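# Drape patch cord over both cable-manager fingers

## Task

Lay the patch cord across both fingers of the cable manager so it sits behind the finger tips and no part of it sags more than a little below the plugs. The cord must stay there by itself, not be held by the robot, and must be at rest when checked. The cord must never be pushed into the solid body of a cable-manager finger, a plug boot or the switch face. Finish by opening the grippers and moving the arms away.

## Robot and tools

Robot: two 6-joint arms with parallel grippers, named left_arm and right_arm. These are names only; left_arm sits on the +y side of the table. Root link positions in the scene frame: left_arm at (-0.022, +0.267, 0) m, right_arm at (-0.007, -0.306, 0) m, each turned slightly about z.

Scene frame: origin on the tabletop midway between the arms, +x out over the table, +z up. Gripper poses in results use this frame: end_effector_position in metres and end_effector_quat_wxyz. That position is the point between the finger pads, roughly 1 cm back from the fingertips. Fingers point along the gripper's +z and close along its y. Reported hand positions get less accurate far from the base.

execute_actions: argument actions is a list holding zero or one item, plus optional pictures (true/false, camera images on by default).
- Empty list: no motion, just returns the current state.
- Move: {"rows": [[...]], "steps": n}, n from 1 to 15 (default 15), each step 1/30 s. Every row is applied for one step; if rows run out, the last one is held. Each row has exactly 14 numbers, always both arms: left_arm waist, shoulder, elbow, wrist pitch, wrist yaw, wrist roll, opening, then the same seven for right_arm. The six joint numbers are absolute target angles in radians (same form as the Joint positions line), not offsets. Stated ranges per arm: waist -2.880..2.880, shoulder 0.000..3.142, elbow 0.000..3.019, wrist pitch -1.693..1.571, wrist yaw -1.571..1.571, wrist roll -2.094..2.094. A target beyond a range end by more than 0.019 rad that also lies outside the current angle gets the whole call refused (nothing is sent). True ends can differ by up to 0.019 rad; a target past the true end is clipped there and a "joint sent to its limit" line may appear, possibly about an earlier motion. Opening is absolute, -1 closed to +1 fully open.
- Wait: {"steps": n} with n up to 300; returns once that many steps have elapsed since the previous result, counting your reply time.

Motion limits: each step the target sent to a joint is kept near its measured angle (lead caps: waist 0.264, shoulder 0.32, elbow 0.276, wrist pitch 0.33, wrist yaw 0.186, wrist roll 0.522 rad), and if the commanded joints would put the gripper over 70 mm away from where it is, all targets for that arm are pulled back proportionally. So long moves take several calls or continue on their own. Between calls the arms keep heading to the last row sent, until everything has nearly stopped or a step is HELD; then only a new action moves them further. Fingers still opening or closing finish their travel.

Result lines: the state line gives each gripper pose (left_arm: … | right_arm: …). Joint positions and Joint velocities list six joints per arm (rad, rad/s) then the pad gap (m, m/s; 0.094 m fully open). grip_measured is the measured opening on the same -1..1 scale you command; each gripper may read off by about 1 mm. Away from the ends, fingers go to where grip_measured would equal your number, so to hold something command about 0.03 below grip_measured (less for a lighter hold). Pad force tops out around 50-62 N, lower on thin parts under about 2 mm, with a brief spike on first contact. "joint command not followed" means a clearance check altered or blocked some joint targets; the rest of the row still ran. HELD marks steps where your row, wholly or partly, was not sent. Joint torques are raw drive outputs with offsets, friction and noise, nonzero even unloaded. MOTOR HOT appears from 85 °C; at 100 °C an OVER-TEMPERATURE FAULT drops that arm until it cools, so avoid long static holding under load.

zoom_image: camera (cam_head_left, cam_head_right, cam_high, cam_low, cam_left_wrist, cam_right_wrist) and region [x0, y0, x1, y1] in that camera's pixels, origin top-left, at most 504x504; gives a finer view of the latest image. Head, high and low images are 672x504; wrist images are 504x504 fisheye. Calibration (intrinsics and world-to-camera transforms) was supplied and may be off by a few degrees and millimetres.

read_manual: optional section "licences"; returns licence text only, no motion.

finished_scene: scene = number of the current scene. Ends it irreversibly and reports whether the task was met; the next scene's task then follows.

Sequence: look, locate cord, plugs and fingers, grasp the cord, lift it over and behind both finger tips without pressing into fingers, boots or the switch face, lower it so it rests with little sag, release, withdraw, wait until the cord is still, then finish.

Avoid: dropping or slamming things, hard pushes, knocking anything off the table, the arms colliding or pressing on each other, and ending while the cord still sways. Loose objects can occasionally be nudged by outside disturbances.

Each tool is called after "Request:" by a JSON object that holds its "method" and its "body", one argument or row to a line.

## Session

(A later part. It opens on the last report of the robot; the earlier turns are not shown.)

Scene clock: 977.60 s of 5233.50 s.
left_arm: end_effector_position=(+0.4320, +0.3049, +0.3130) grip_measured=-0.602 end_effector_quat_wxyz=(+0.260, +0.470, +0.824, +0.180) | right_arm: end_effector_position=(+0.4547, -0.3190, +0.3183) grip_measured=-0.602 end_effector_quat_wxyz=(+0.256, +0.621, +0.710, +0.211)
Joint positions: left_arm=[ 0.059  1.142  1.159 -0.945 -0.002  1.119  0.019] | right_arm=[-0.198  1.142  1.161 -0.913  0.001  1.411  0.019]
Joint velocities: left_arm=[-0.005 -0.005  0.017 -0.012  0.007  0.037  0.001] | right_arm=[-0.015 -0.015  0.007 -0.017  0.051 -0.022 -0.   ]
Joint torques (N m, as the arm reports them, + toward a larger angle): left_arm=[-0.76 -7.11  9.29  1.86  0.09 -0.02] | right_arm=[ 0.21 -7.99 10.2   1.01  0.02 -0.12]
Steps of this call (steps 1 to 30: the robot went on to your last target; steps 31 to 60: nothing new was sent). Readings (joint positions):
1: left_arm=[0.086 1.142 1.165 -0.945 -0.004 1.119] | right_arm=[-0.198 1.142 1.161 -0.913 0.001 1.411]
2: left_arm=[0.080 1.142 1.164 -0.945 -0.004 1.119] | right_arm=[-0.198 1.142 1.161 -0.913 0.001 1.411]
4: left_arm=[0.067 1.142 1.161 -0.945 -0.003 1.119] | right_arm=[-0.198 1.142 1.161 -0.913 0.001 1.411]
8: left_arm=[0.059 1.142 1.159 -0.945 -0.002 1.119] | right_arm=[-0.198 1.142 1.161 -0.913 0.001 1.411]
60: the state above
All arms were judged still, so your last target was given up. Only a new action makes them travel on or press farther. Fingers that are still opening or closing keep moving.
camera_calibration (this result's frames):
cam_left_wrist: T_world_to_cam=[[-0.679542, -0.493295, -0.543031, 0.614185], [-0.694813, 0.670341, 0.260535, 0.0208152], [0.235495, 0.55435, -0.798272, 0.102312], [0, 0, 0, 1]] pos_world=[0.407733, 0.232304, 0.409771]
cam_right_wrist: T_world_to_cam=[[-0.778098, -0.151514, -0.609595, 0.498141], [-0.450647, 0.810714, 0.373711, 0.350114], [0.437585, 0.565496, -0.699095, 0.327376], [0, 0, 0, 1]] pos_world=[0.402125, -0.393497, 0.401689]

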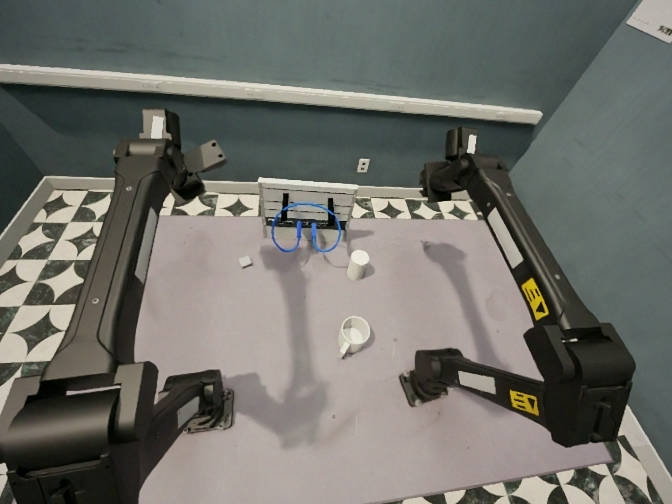

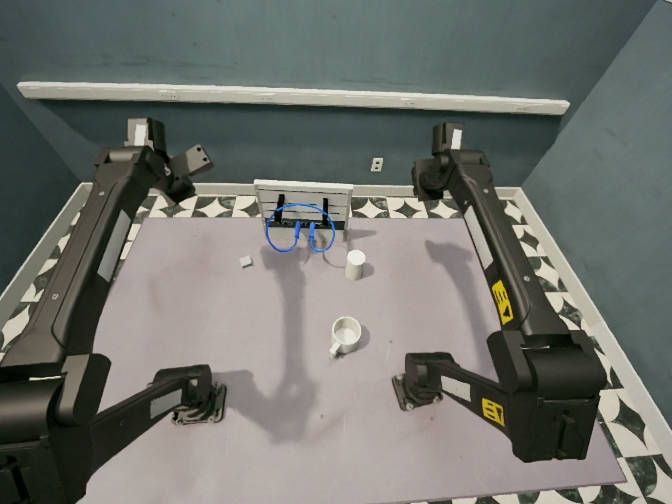

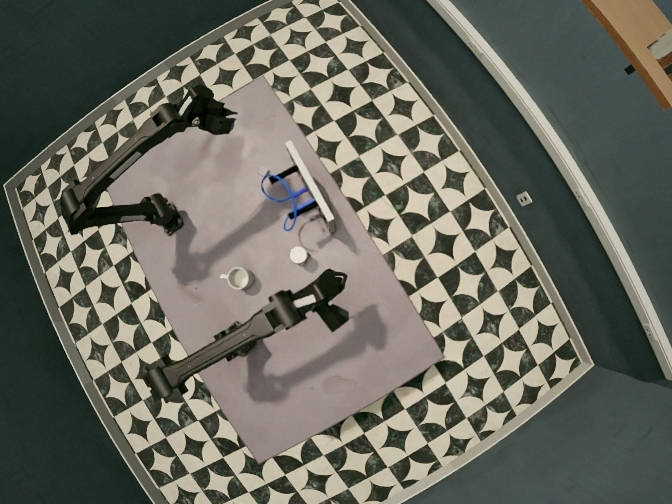

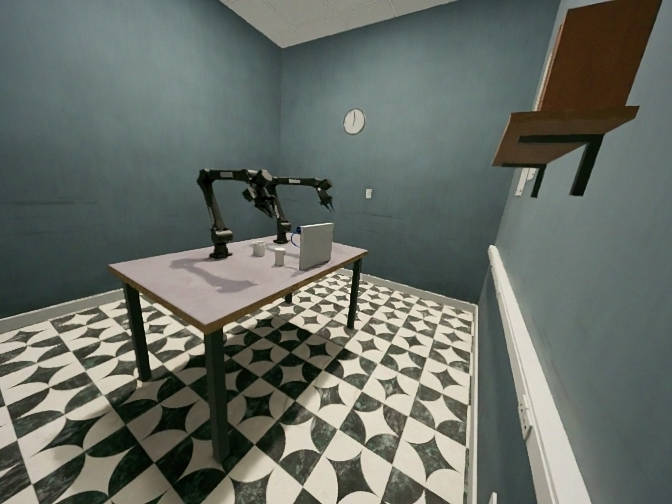

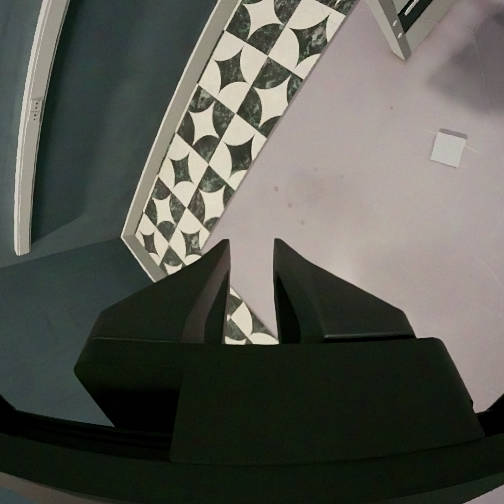

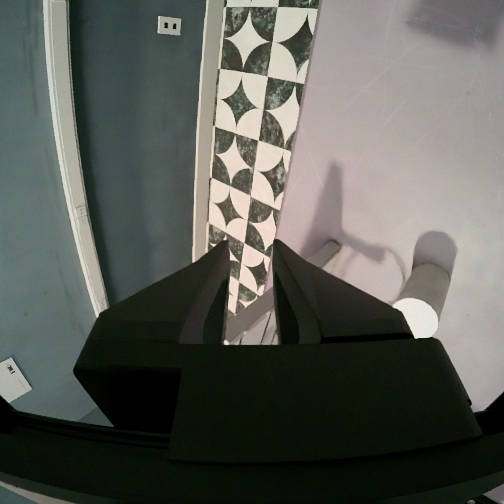

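Good. Check it's still.

Request:
{"method": "execute_actions", "body": {
  "actions": [
    {"steps":60}
  ]
}}

Request:
{"method": "zoom_image", "body": {
  "camera": "cam_head_right",
  "region": [220,150,400,290]
}}

Scene clock: 982.03 s of 5233.50 s.
left_arm: end_effector_position=(+0.4320, +0.3049, +0.3130) grip_measured=-0.602 end_effector_quat_wxyz=(+0.260, +0.470, +0.824, +0.180) | right_arm: end_effector_position=(+0.4547, -0.3190, +0.3183) grip_measured=-0.602 end_effector_quat_wxyz=(+0.256, +0.621, +0.710, +0.211)
Joint positions: left_arm=[ 0.059  1.142  1.159 -0.945 -0.002  1.119  0.019] | right_arm=[-0.198  1.142  1.161 -0.913  0.001  1.411  0.019]
Joint velocities: left_arm=[-0.005 -0.005 -0.002  0.002 -0.037 -0.066  0.001] | right_arm=[-0.015 -0.005 -0.017  0.012 -0.037  0.007  0.001]
Joint torques (N m, as the arm reports them, + toward a larger angle): left_arm=[-0.9  -7.06  9.29  1.9   0.09  0.  ] | right_arm=[ 0.23 -7.91 10.09  1.32 -0.03 -0.1 ]
Steps of this call (steps 1 to 90: nothing new was sent; then 1.43 s passed at rest). Readings (joint positions):
1: left_arm=[0.059 1.142 1.159 -0.945 -0.002 1.119] | right_arm=[-0.198 1.142 1.161 -0.913 0.001 1.411]
2: left_arm=[0.059 1.142 1.159 -0.945 -0.002 1.119] | right_arm=[-0.198 1.142 1.161 -0.913 0.001 1.411]
4: left_arm=[0.059 1.142 1.159 -0.945 -0.002 1.119] | right_arm=[-0.198 1.142 1.161 -0.913 0.001 1.411]
8: left_arm=[0.059 1.142 1.159 -0.945 -0.002 1.119] | right_arm=[-0.198 1.142 1.161 -0.913 0.001 1.411]
90: the state above
camera_calibration (this result's frames):
cam_left_wrist: T_world_to_cam=[[-0.679542, -0.493295, -0.543031, 0.614185], [-0.694813, 0.670341, 0.260535, 0.0208152], [0.235495, 0.55435, -0.798272, 0.102312], [0, 0, 0, 1]] pos_world=[0.407733, 0.232304, 0.409771]
cam_right_wrist: T_world_to_cam=[[-0.778098, -0.151514, -0.609595, 0.498141], [-0.450647, 0.810714, 0.373711, 0.350114], [0.437585, 0.565496, -0.699095, 0.327376], [0, 0, 0, 1]] pos_world=[0.402125, -0.393497, 0.401689]

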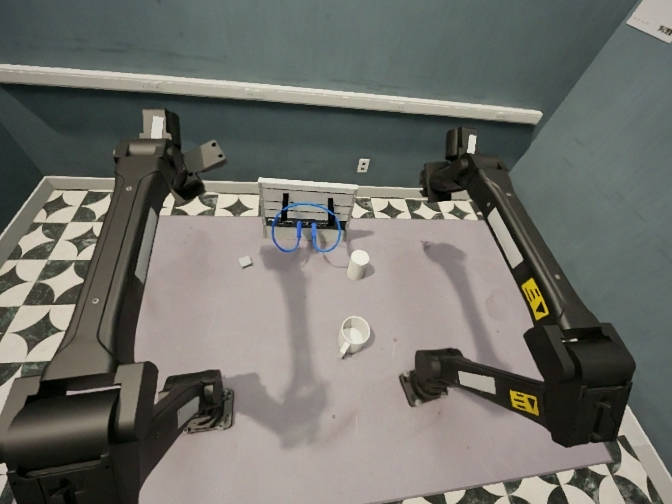

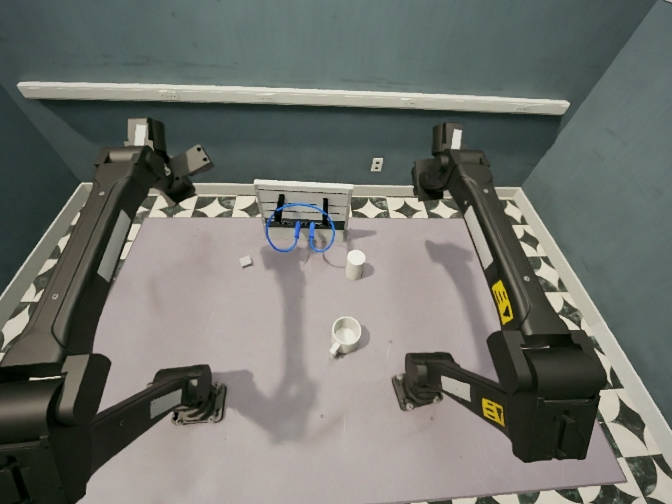

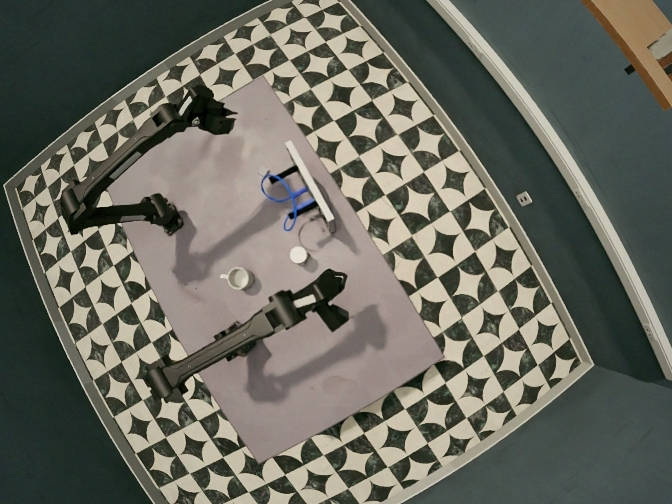

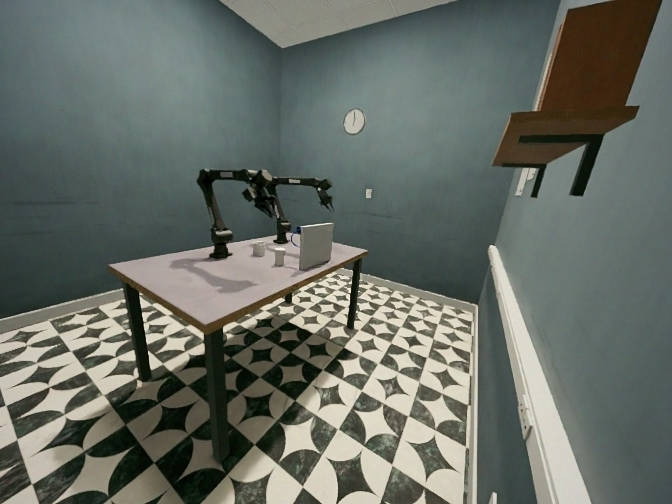

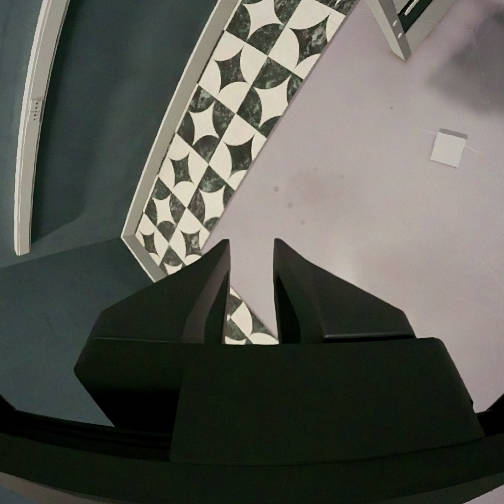

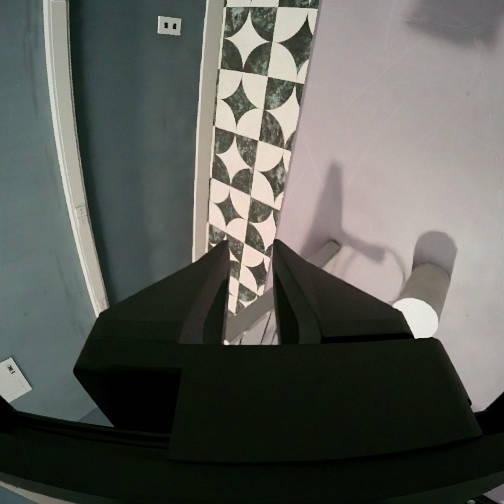

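Region (220, 150, 400, 290) of cam_head_right's 672x504 image, scaled by 2.800, with more detail than that image has.

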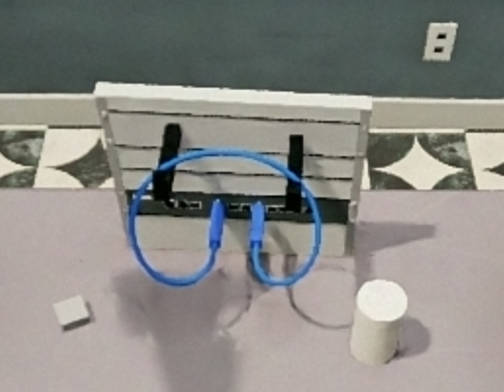

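Request:
{"method": "finished_scene", "body": {
  "scene": 1
}}

The scene is finished: the task was done.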